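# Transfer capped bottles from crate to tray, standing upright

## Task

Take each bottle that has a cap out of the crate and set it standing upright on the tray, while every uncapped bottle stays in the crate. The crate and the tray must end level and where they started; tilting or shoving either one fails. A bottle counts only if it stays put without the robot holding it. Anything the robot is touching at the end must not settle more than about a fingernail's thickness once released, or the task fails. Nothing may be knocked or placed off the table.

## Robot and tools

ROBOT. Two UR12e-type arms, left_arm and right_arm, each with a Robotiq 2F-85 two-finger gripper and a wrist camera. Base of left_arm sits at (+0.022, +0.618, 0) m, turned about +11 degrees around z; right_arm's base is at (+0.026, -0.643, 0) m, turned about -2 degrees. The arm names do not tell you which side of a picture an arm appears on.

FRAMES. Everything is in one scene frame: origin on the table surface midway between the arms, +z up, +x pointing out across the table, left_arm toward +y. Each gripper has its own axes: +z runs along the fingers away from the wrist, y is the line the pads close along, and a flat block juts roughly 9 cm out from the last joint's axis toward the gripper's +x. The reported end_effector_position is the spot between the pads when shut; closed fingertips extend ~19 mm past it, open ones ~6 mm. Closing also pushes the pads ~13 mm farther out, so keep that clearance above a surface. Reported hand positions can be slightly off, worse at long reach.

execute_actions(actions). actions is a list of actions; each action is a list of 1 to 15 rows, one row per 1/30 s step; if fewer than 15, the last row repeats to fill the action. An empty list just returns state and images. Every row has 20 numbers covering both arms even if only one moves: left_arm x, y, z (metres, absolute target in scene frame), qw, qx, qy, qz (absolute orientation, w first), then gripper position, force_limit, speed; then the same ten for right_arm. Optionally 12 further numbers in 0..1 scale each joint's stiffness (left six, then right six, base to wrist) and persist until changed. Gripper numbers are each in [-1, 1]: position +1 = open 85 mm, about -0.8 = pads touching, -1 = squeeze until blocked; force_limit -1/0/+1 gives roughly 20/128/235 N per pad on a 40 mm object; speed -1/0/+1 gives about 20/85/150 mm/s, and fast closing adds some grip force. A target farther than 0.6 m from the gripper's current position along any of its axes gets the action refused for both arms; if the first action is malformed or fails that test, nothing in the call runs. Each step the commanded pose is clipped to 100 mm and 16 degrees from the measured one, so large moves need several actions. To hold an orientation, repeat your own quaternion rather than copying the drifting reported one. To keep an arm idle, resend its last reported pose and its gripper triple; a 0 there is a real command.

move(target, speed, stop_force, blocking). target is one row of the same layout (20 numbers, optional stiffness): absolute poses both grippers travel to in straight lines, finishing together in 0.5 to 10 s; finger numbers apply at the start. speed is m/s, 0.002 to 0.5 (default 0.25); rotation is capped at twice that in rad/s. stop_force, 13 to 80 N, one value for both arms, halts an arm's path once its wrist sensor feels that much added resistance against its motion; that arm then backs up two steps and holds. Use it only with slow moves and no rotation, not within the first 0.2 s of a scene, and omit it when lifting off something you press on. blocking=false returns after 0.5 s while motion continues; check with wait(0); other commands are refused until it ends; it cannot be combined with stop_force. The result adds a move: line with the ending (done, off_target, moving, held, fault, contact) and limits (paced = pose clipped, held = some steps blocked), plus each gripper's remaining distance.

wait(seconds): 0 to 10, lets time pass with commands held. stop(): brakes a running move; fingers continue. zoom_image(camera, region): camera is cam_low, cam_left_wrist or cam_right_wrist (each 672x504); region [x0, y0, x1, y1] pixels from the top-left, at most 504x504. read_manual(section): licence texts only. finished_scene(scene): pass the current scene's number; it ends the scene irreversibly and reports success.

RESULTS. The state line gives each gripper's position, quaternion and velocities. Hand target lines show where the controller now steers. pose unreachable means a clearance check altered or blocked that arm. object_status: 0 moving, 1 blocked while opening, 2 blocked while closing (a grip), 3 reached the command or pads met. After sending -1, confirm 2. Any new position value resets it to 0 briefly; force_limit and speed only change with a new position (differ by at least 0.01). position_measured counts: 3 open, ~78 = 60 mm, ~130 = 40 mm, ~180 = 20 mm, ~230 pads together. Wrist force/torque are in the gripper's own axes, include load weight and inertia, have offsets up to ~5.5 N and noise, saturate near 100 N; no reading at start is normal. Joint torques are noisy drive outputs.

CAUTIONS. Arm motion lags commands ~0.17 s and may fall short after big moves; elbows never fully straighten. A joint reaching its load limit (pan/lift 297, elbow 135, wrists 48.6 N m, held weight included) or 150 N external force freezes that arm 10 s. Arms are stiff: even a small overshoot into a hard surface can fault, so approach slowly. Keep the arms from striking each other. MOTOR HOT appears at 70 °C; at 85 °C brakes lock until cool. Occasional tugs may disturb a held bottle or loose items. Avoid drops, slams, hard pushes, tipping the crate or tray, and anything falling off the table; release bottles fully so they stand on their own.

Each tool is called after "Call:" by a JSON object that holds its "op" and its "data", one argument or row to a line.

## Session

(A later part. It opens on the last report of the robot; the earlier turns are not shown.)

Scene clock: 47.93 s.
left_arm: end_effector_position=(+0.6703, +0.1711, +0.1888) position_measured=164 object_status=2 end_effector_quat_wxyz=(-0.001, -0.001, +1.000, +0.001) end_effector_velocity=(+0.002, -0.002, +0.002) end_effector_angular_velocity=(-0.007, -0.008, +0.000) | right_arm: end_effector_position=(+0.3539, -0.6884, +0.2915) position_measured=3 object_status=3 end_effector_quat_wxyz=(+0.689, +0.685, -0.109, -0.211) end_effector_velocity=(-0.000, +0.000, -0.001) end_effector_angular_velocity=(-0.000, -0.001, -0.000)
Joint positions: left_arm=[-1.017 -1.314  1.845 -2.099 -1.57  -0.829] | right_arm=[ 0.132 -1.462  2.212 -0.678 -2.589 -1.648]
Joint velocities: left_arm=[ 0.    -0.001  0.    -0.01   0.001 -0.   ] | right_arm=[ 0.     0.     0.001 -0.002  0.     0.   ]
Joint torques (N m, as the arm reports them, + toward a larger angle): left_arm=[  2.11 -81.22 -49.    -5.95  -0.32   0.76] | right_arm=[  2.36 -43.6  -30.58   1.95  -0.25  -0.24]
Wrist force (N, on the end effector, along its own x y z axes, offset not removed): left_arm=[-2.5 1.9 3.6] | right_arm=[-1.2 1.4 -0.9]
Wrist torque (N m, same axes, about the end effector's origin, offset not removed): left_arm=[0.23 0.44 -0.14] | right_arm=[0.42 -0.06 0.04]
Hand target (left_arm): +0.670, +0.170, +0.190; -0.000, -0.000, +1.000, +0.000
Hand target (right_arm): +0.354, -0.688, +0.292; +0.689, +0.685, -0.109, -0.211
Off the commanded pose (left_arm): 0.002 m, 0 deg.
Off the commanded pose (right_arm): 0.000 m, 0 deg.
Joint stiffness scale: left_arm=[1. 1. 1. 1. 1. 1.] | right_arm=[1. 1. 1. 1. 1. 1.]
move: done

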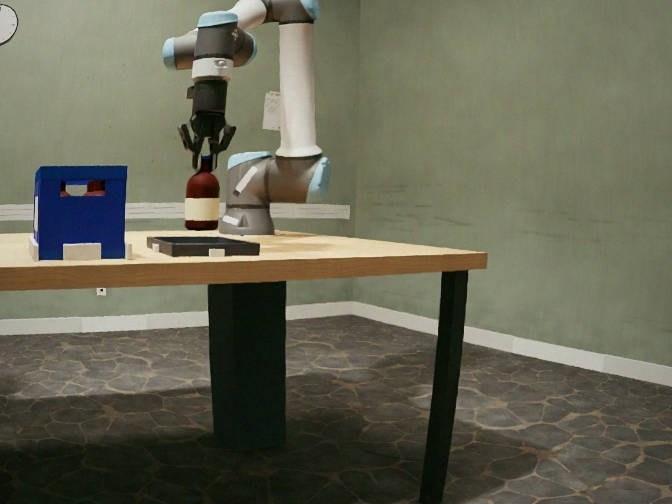

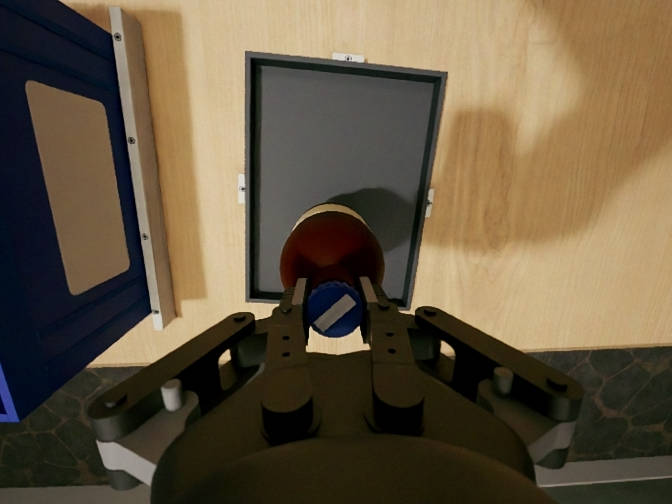

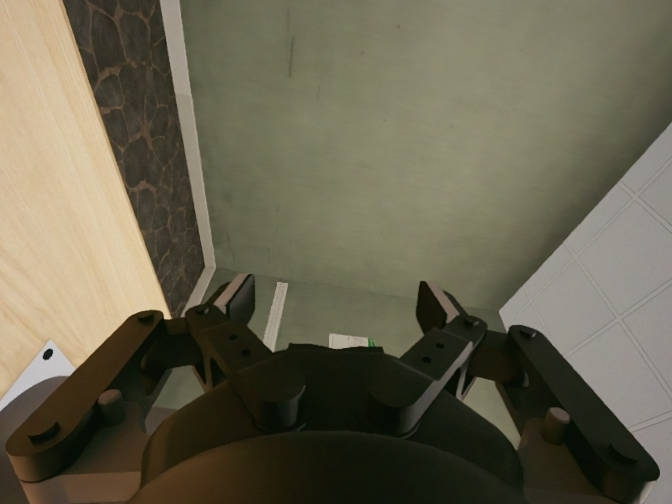

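Call:
{"op": "move", "data": {
  "target": [0.67,0.17,0.156,0,0,1,0,-1,-0.7,-0.5,0.3539,-0.6884,0.2915,0.689,0.685,-0.109,-0.211,1,0,0],
  "speed": 0.05
}}

Call:
{"op": "move", "data": {
  "target": [0.67,0.17,0.13,0,0,1,0,-1,-0.7,-0.5,0.3539,-0.6884,0.2915,0.689,0.685,-0.109,-0.211,1,0,0],
  "speed": 0.012,
  "stop_force": 13
}}

Call:
{"op": "move", "data": {
  "target": [0.67,0.17,0.145,0,0,1,0,0.1,-0.7,0,0.3539,-0.6884,0.2915,0.689,0.685,-0.109,-0.211,1,0,0],
  "speed": 0.01
}}

Call:
{"op": "move", "data": {
  "target": [0.67,0.17,0.24,0,0,1,0,0.1,-0.7,0,0.3539,-0.6884,0.2915,0.689,0.685,-0.109,-0.211,1,0,0],
  "speed": 0.12
}}

Call:
{"op": "move", "data": {
  "target": [0.528,-0.15,0.215,0,0.383,0.924,0,0.1,-0.7,0,0.3539,-0.6884,0.2915,0.689,0.685,-0.109,-0.211,1,0,0]
}}

Scene clock: 58.43 s.
left_arm: end_effector_position=(+0.6711, +0.1703, +0.1573) position_measured=164 object_status=2 end_effector_quat_wxyz=(+0.001, -0.001, +1.000, -0.000) end_effector_velocity=(+0.002, -0.001, +0.001) end_effector_angular_velocity=(-0.005, -0.004, +0.001) | right_arm: end_effector_position=(+0.3539, -0.6884, +0.2915) position_measured=3 object_status=3 end_effector_quat_wxyz=(+0.689, +0.685, -0.109, -0.211) end_effector_velocity=(+0.000, -0.000, +0.000) end_effector_angular_velocity=(+0.000, -0.003, +0.001)
Joint positions: left_arm=[-1.017 -1.285  1.872 -2.159 -1.57  -0.829] | right_arm=[ 0.132 -1.462  2.212 -0.678 -2.589 -1.648]
Joint velocities: left_arm=[ 0.     0.    -0.001 -0.006 -0.    -0.001] | right_arm=[-0.    -0.001  0.    -0.002 -0.001  0.   ]
Joint torques (N m, as the arm reports them, + toward a larger angle): left_arm=[ -1.2  -77.81 -45.66  -5.85  -0.52   0.95] | right_arm=[  1.1  -46.15 -31.16   1.77   0.2   -0.59]
Wrist force (N, on the end effector, along its own x y z axes, offset not removed): left_arm=[-2.5 2.8 4.6] | right_arm=[-2.4 0.7 -1.1]
Wrist torque (N m, same axes, about the end effector's origin, offset not removed): left_arm=[0.38 0.44 -0.10] | right_arm=[0.21 0.23 0.05]
Hand target (left_arm): +0.670, +0.170, +0.156; -0.000, -0.000, +1.000, +0.000
Hand target (right_arm): +0.354, -0.688, +0.292; +0.689, +0.685, -0.109, -0.211
Off the commanded pose (left_arm): 0.002 m, 0 deg.
Off the commanded pose (right_arm): 0.000 m, 0 deg.
Joint stiffness scale: left_arm=[1. 1. 1. 1. 1. 1.] | right_arm=[1. 1. 1. 1. 1. 1.]
move: done

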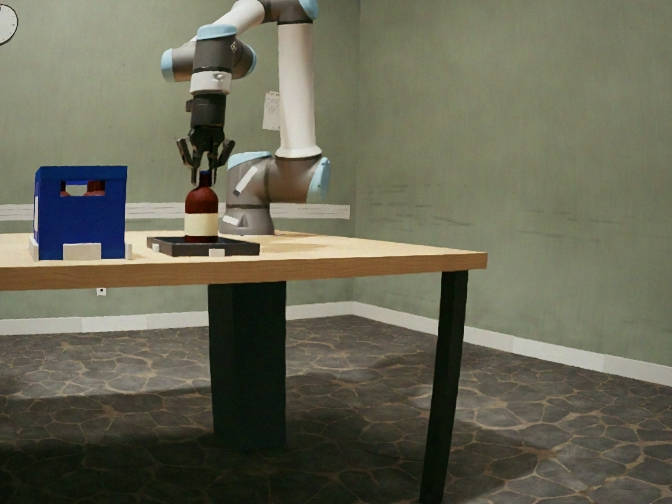

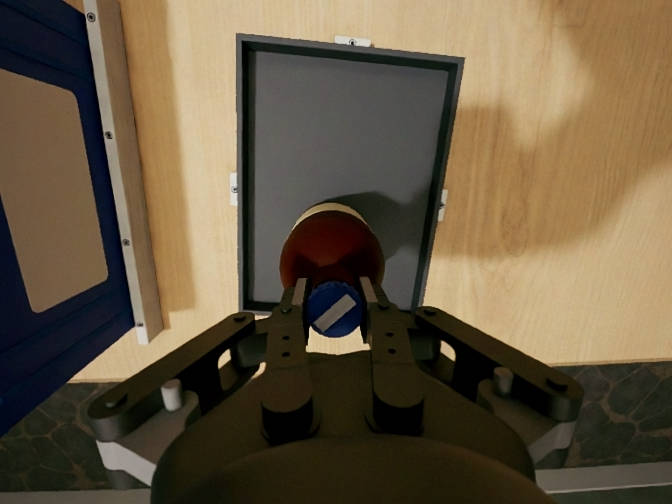

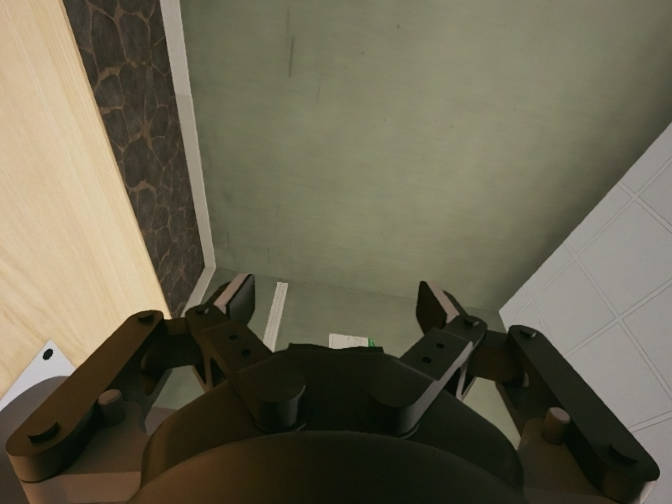

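Scene clock: 60.27 s.
left_arm: end_effector_position=(+0.6729, +0.1688, +0.1460) position_measured=164 object_status=2 end_effector_quat_wxyz=(+0.003, -0.001, +1.000, -0.003) end_effector_velocity=(-0.001, +0.003, +0.001) end_effector_angular_velocity=(+0.004, +0.004, +0.002) | right_arm: end_effector_position=(+0.3539, -0.6884, +0.2915) position_measured=3 object_status=3 end_effector_quat_wxyz=(+0.689, +0.685, -0.109, -0.211) end_effector_velocity=(+0.000, -0.000, -0.000) end_effector_angular_velocity=(+0.000, +0.001, +0.001)
Joint positions: left_arm=[-1.017 -1.273  1.882 -2.188 -1.57  -0.829] | right_arm=[ 0.132 -1.462  2.212 -0.678 -2.589 -1.648]
Joint velocities: left_arm=[ 0.002 -0.002 -0.     0.008 -0.    -0.   ] | right_arm=[ 0.     0.     0.     0.    -0.001 -0.   ]
Joint torques (N m, as the arm reports them, + toward a larger angle): left_arm=[ -1.19 -71.66 -42.49  -4.3   -0.17   0.39] | right_arm=[  0.07 -45.04 -32.02   1.49   0.12  -0.64]
Wrist force (N, on the end effector, along its own x y z axes, offset not removed): left_arm=[-1.6 4.2 -8.7] | right_arm=[-1.0 0.7 -1.4]
Wrist torque (N m, same axes, about the end effector's origin, offset not removed): left_arm=[-0.17 0.16 -0.13] | right_arm=[0.29 0.11 0.03]
Hand target (left_arm): +0.672, +0.169, +0.146; +0.003, -0.001, +1.000, -0.003
Hand target (right_arm): +0.354, -0.688, +0.292; +0.689, +0.685, -0.109, -0.211
Off the commanded pose (left_arm): 0.016 m, 1 deg.
Off the commanded pose (right_arm): 0.000 m, 0 deg.
Joint stiffness scale: left_arm=[1. 1. 1. 1. 1. 1.] | right_arm=[1. 1. 1. 1. 1. 1.]
move: contact (left_arm)

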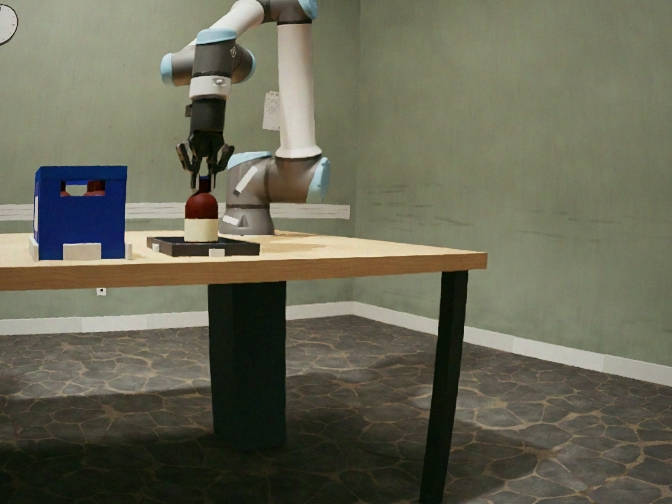

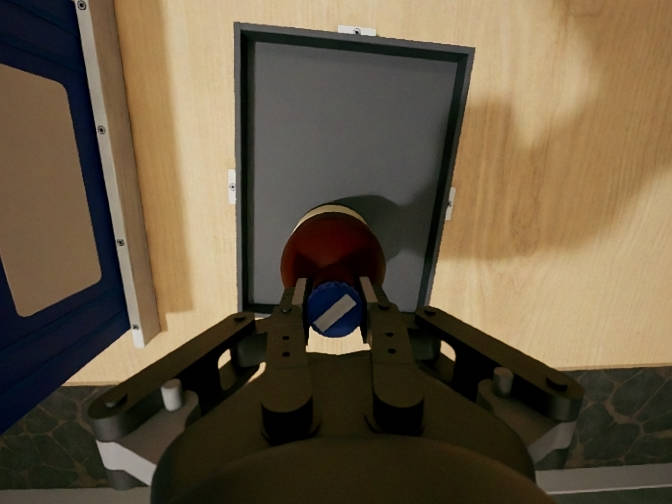

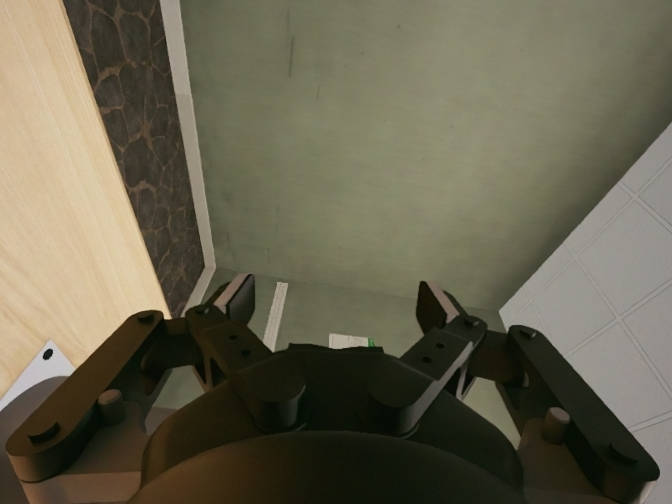

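Scene clock: 60.97 s.
left_arm: end_effector_position=(+0.6714, +0.1704, +0.1451) position_measured=117 object_status=3 end_effector_quat_wxyz=(+0.001, -0.001, +1.000, -0.000) end_effector_velocity=(-0.001, +0.002, -0.001) end_effector_angular_velocity=(+0.004, +0.004, +0.001) | right_arm: end_effector_position=(+0.3539, -0.6884, +0.2915) position_measured=3 object_status=3 end_effector_quat_wxyz=(+0.689, +0.685, -0.109, -0.211) end_effector_velocity=(+0.000, +0.000, +0.000) end_effector_angular_velocity=(-0.000, +0.000, -0.001)
Joint positions: left_arm=[-1.017 -1.273  1.882 -2.181 -1.57  -0.829] | right_arm=[ 0.132 -1.462  2.212 -0.678 -2.589 -1.648]
Joint velocities: left_arm=[ 0.001 -0.     0.     0.005 -0.    -0.   ] | right_arm=[-0.     0.    -0.001  0.     0.001 -0.   ]
Joint torques (N m, as the arm reports them, + toward a larger angle): left_arm=[ -0.75 -75.67 -42.46  -4.84  -0.45   0.64] | right_arm=[  2.3  -44.65 -31.13   1.53  -0.02  -0.15]
Wrist force (N, on the end effector, along its own x y z axes, offset not removed): left_arm=[-2.3 2.6 -2.0] | right_arm=[-0.9 2.1 0.4]
Wrist torque (N m, same axes, about the end effector's origin, offset not removed): left_arm=[0.37 0.43 -0.13] | right_arm=[0.41 -0.01 -0.03]
Hand target (left_arm): +0.670, +0.170, +0.145; +0.000, -0.000, +1.000, -0.000
Hand target (right_arm): +0.354, -0.688, +0.292; +0.689, +0.685, -0.109, -0.211
Off the commanded pose (left_arm): 0.001 m, 0 deg.
Off the commanded pose (right_arm): 0.000 m, 0 deg.
Joint stiffness scale: left_arm=[1. 1. 1. 1. 1. 1.] | right_arm=[1. 1. 1. 1. 1. 1.]
move: done

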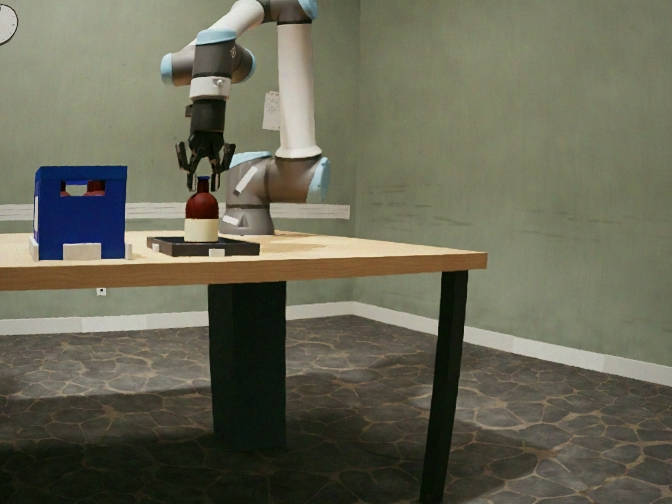

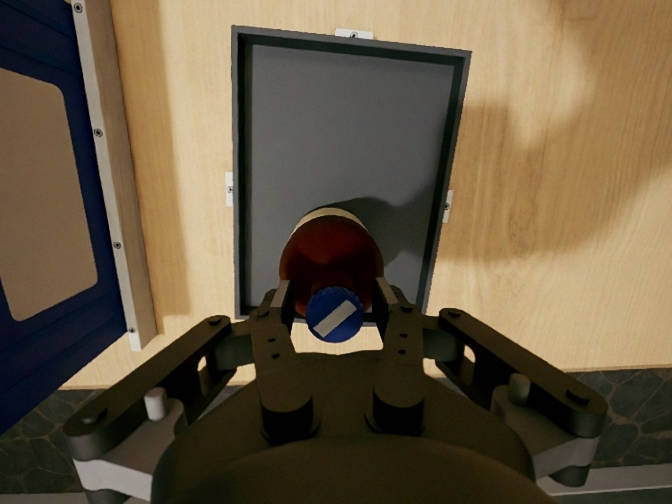

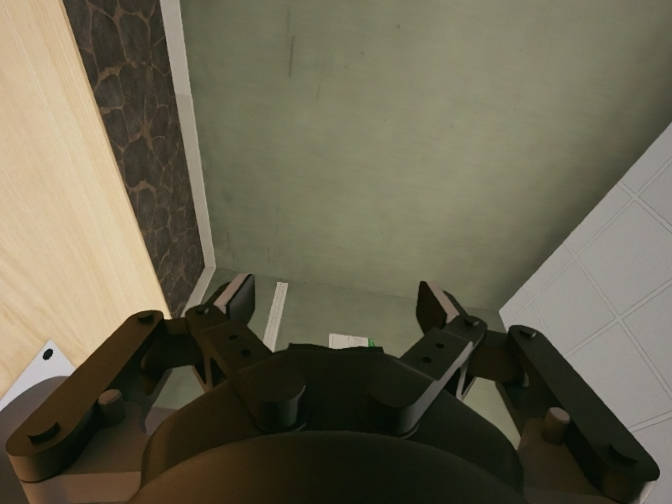

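Scene clock: 62.23 s.
left_arm: end_effector_position=(+0.6708, +0.1710, +0.2410) position_measured=117 object_status=3 end_effector_quat_wxyz=(+0.001, -0.001, +1.000, -0.001) end_effector_velocity=(-0.002, +0.002, -0.002) end_effector_angular_velocity=(+0.009, +0.008, +0.001) | right_arm: end_effector_position=(+0.3539, -0.6884, +0.2915) position_measured=3 object_status=3 end_effector_quat_wxyz=(+0.689, +0.685, -0.109, -0.211) end_effector_velocity=(-0.000, -0.000, -0.001) end_effector_angular_velocity=(+0.000, +0.002, +0.000)
Joint positions: left_arm=[-1.017 -1.356  1.797 -2.014 -1.57  -0.829] | right_arm=[ 0.132 -1.462  2.212 -0.678 -2.589 -1.648]
Joint velocities: left_arm=[-0.     0.001  0.     0.011  0.    -0.001] | right_arm=[-0.     0.001  0.001 -0.001 -0.    -0.001]
Joint torques (N m, as the arm reports them, + toward a larger angle): left_arm=[ -0.94 -67.62 -47.72  -4.46  -0.46   0.39] | right_arm=[  2.46 -45.2  -30.07   2.13   0.18  -0.43]
Wrist force (N, on the end effector, along its own x y z axes, offset not removed): left_arm=[-2.3 2.6 -2.9] | right_arm=[-4.8 1.8 -1.3]
Wrist torque (N m, same axes, about the end effector's origin, offset not removed): left_arm=[0.27 0.38 -0.05] | right_arm=[0.41 0.69 0.01]
Hand target (left_arm): +0.670, +0.170, +0.240; +0.000, -0.000, +1.000, -0.000
Hand target (right_arm): +0.354, -0.688, +0.292; +0.689, +0.685, -0.109, -0.211
Off the commanded pose (left_arm): 0.002 m, 0 deg.
Off the commanded pose (right_arm): 0.000 m, 0 deg.
Joint stiffness scale: left_arm=[1. 1. 1. 1. 1. 1.] | right_arm=[1. 1. 1. 1. 1. 1.]
move: done

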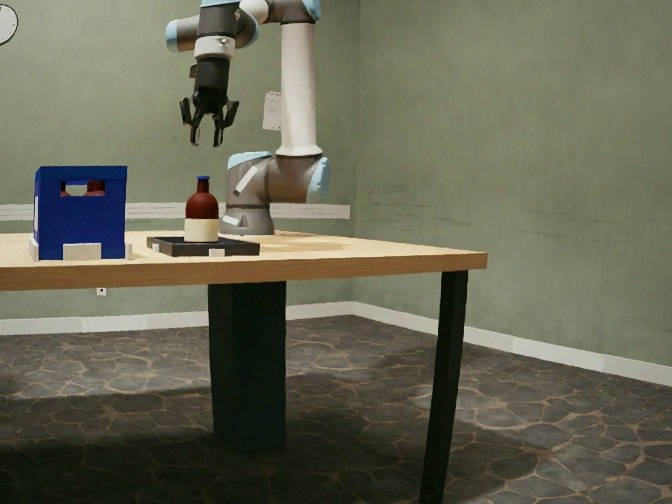

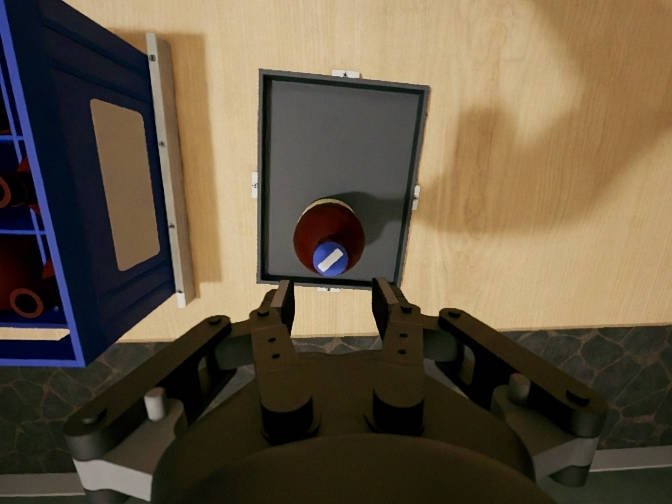

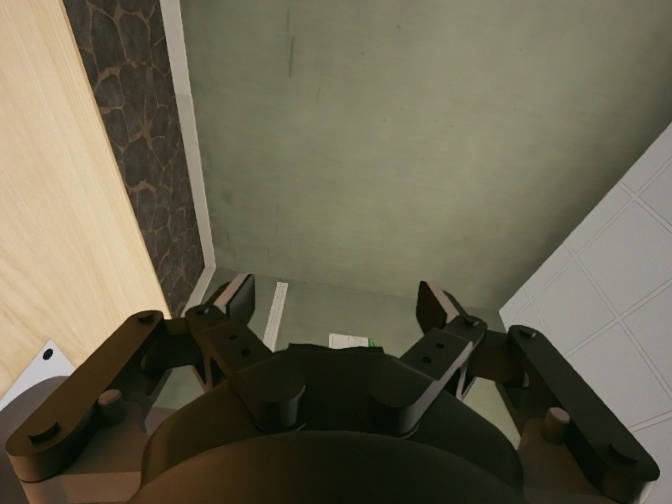

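Scene clock: 64.57 s.
left_arm: end_effector_position=(+0.5277, -0.1488, +0.2124) position_measured=117 object_status=3 end_effector_quat_wxyz=(-0.001, +0.382, +0.924, +0.001) end_effector_velocity=(-0.000, +0.000, -0.000) end_effector_angular_velocity=(+0.001, +0.001, -0.002) | right_arm: end_effector_position=(+0.3539, -0.6884, +0.2915) position_measured=3 object_status=3 end_effector_quat_wxyz=(+0.689, +0.685, -0.109, -0.211) end_effector_velocity=(+0.000, -0.000, +0.000) end_effector_angular_velocity=(+0.000, +0.000, +0.001)
Joint positions: left_arm=[-1.369 -1.134  1.546 -1.979 -1.57  -0.394] | right_arm=[ 0.132 -1.462  2.212 -0.678 -2.589 -1.648]
Joint velocities: left_arm=[-0.     0.     0.     0.001 -0.001  0.002] | right_arm=[ 0.     0.    -0.     0.    -0.001 -0.   ]
Joint torques (N m, as the arm reports them, + toward a larger angle): left_arm=[  1.91 -94.27 -50.02  -4.45   0.02   0.68] | right_arm=[  0.77 -43.51 -30.9    1.88  -0.14  -0.54]
Wrist force (N, on the end effector, along its own x y z axes, offset not removed): left_arm=[-2.2 1.8 -3.2] | right_arm=[-3.6 1.2 -1.2]
Wrist torque (N m, same axes, about the end effector's origin, offset not removed): left_arm=[0.17 0.41 -0.10] | right_arm=[0.41 0.46 -0.05]
Hand target (left_arm): +0.528, -0.150, +0.215; +0.000, +0.383, +0.924, +0.000
Hand target (right_arm): +0.354, -0.688, +0.292; +0.689, +0.685, -0.109, -0.211
Off the commanded pose (left_arm): 0.003 m, 0 deg.
Off the commanded pose (right_arm): 0.000 m, 0 deg.
Joint stiffness scale: left_arm=[1. 1. 1. 1. 1. 1.] | right_arm=[1. 1. 1. 1. 1. 1.]
move: done

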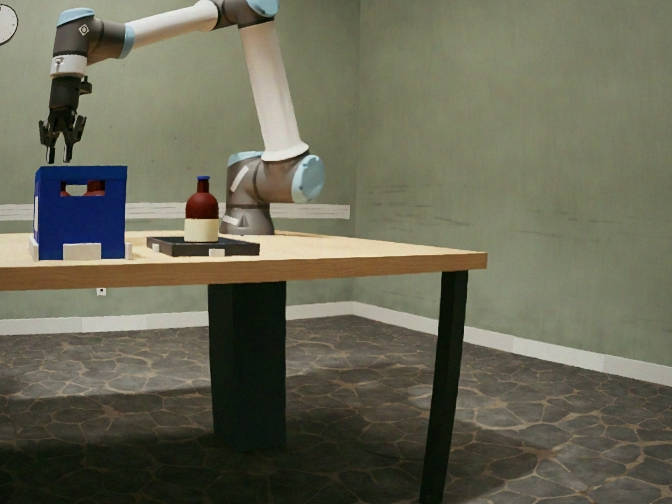

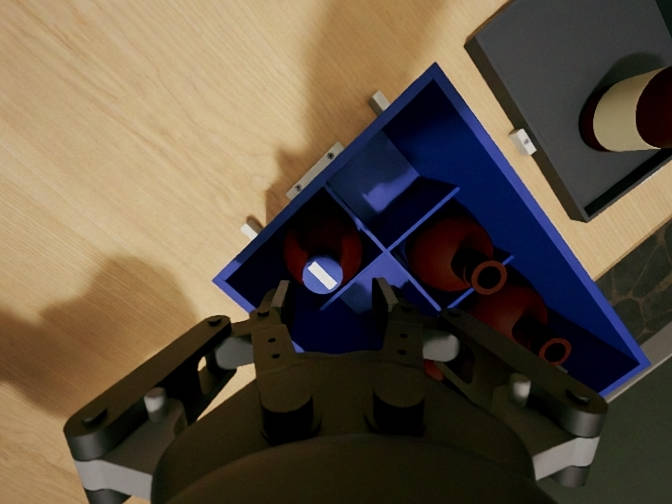

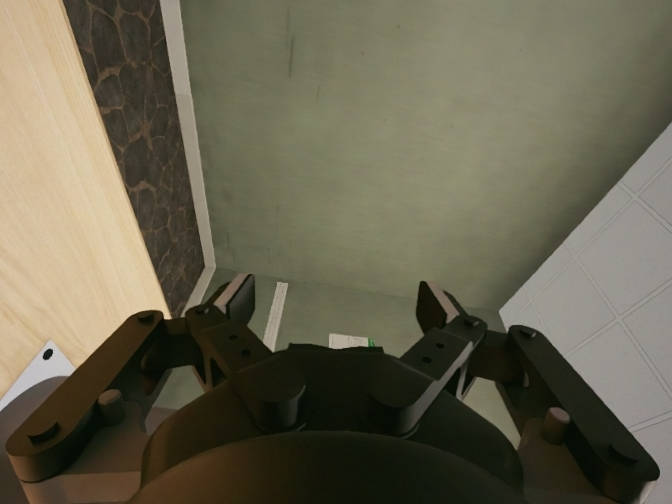

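Call:
{"op": "move", "data": {
  "target": [0.524,-0.155,0.17,0,0.383,0.924,0,0.1,-0.7,0,0.3539,-0.6884,0.2915,0.689,0.685,-0.109,-0.211,1,0,0],
  "speed": 0.06
}}

Scene clock: 68.77 s.
left_arm: end_effector_position=(+0.5255, -0.1548, +0.1710) position_measured=117 object_status=3 end_effector_quat_wxyz=(+0.001, +0.383, +0.924, +0.000) end_effector_velocity=(+0.001, -0.001, +0.001) end_effector_angular_velocity=(-0.005, -0.002, -0.000) | right_arm: end_effector_position=(+0.3539, -0.6884, +0.2915) position_measured=3 object_status=3 end_effector_quat_wxyz=(+0.689, +0.685, -0.109, -0.211) end_effector_velocity=(-0.000, +0.000, -0.000) end_effector_angular_velocity=(+0.000, +0.002, -0.000)
Joint positions: left_arm=[-1.374 -1.101  1.576 -2.046 -1.57  -0.398] | right_arm=[ 0.132 -1.462  2.212 -0.678 -2.589 -1.648]
Joint velocities: left_arm=[ 0.     0.    -0.001 -0.005 -0.     0.001] | right_arm=[ 0.     0.     0.001 -0.     0.    -0.001]
Joint torques (N m, as the arm reports them, + toward a larger angle): left_arm=[ -1.29 -91.35 -45.01  -5.47  -0.23  -0.22] | right_arm=[ -0.77 -45.08 -32.16   1.79   0.28  -0.14]
Wrist force (N, on the end effector, along its own x y z axes, offset not removed): left_arm=[-2.2 3.2 -3.0] | right_arm=[-1.8 0.6 -0.6]
Wrist torque (N m, same axes, about the end effector's origin, offset not removed): left_arm=[0.41 0.41 -0.06] | right_arm=[0.12 0.20 -0.01]
Hand target (left_arm): +0.524, -0.155, +0.170; +0.000, +0.383, +0.924, +0.000
Hand target (right_arm): +0.354, -0.688, +0.292; +0.689, +0.685, -0.109, -0.211
Off the commanded pose (left_arm): 0.002 m, 0 deg.
Off the commanded pose (right_arm): 0.000 m, 0 deg.
Joint stiffness scale: left_arm=[1. 1. 1. 1. 1. 1.] | right_arm=[1. 1. 1. 1. 1. 1.]
move: done

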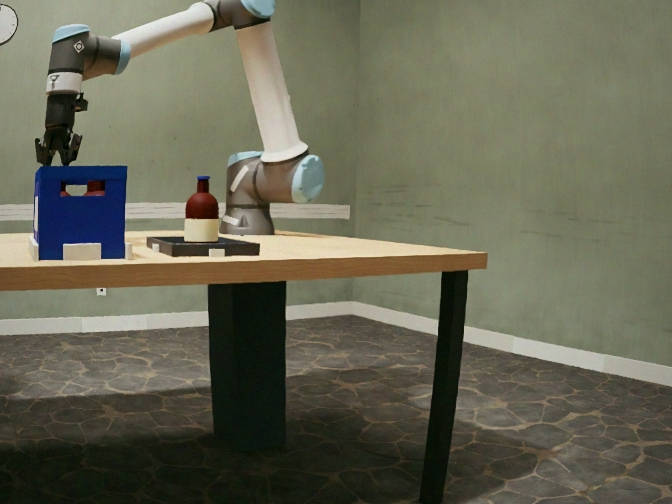

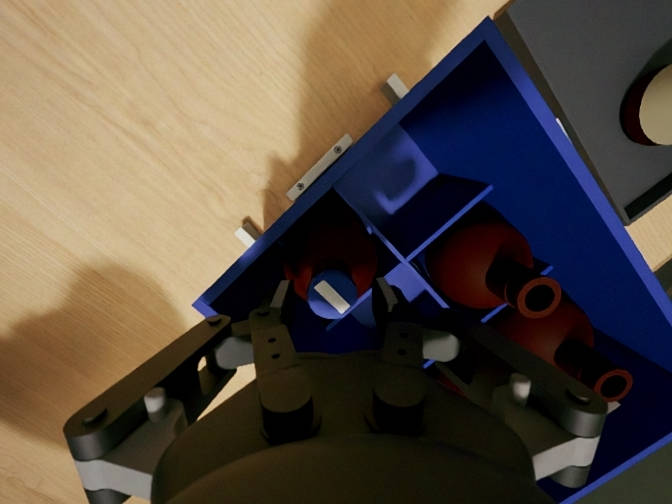

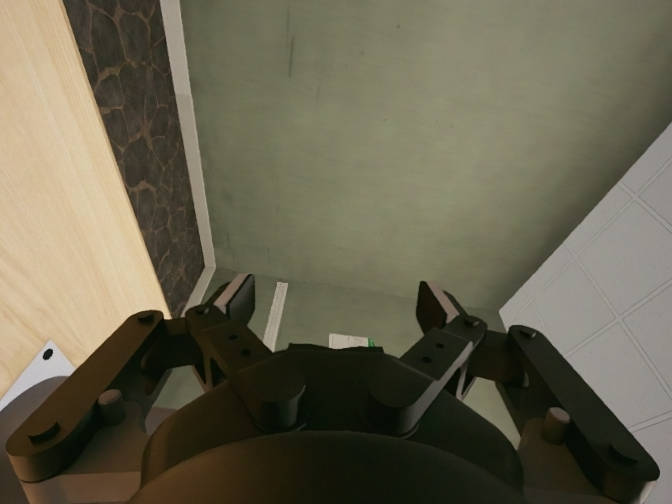

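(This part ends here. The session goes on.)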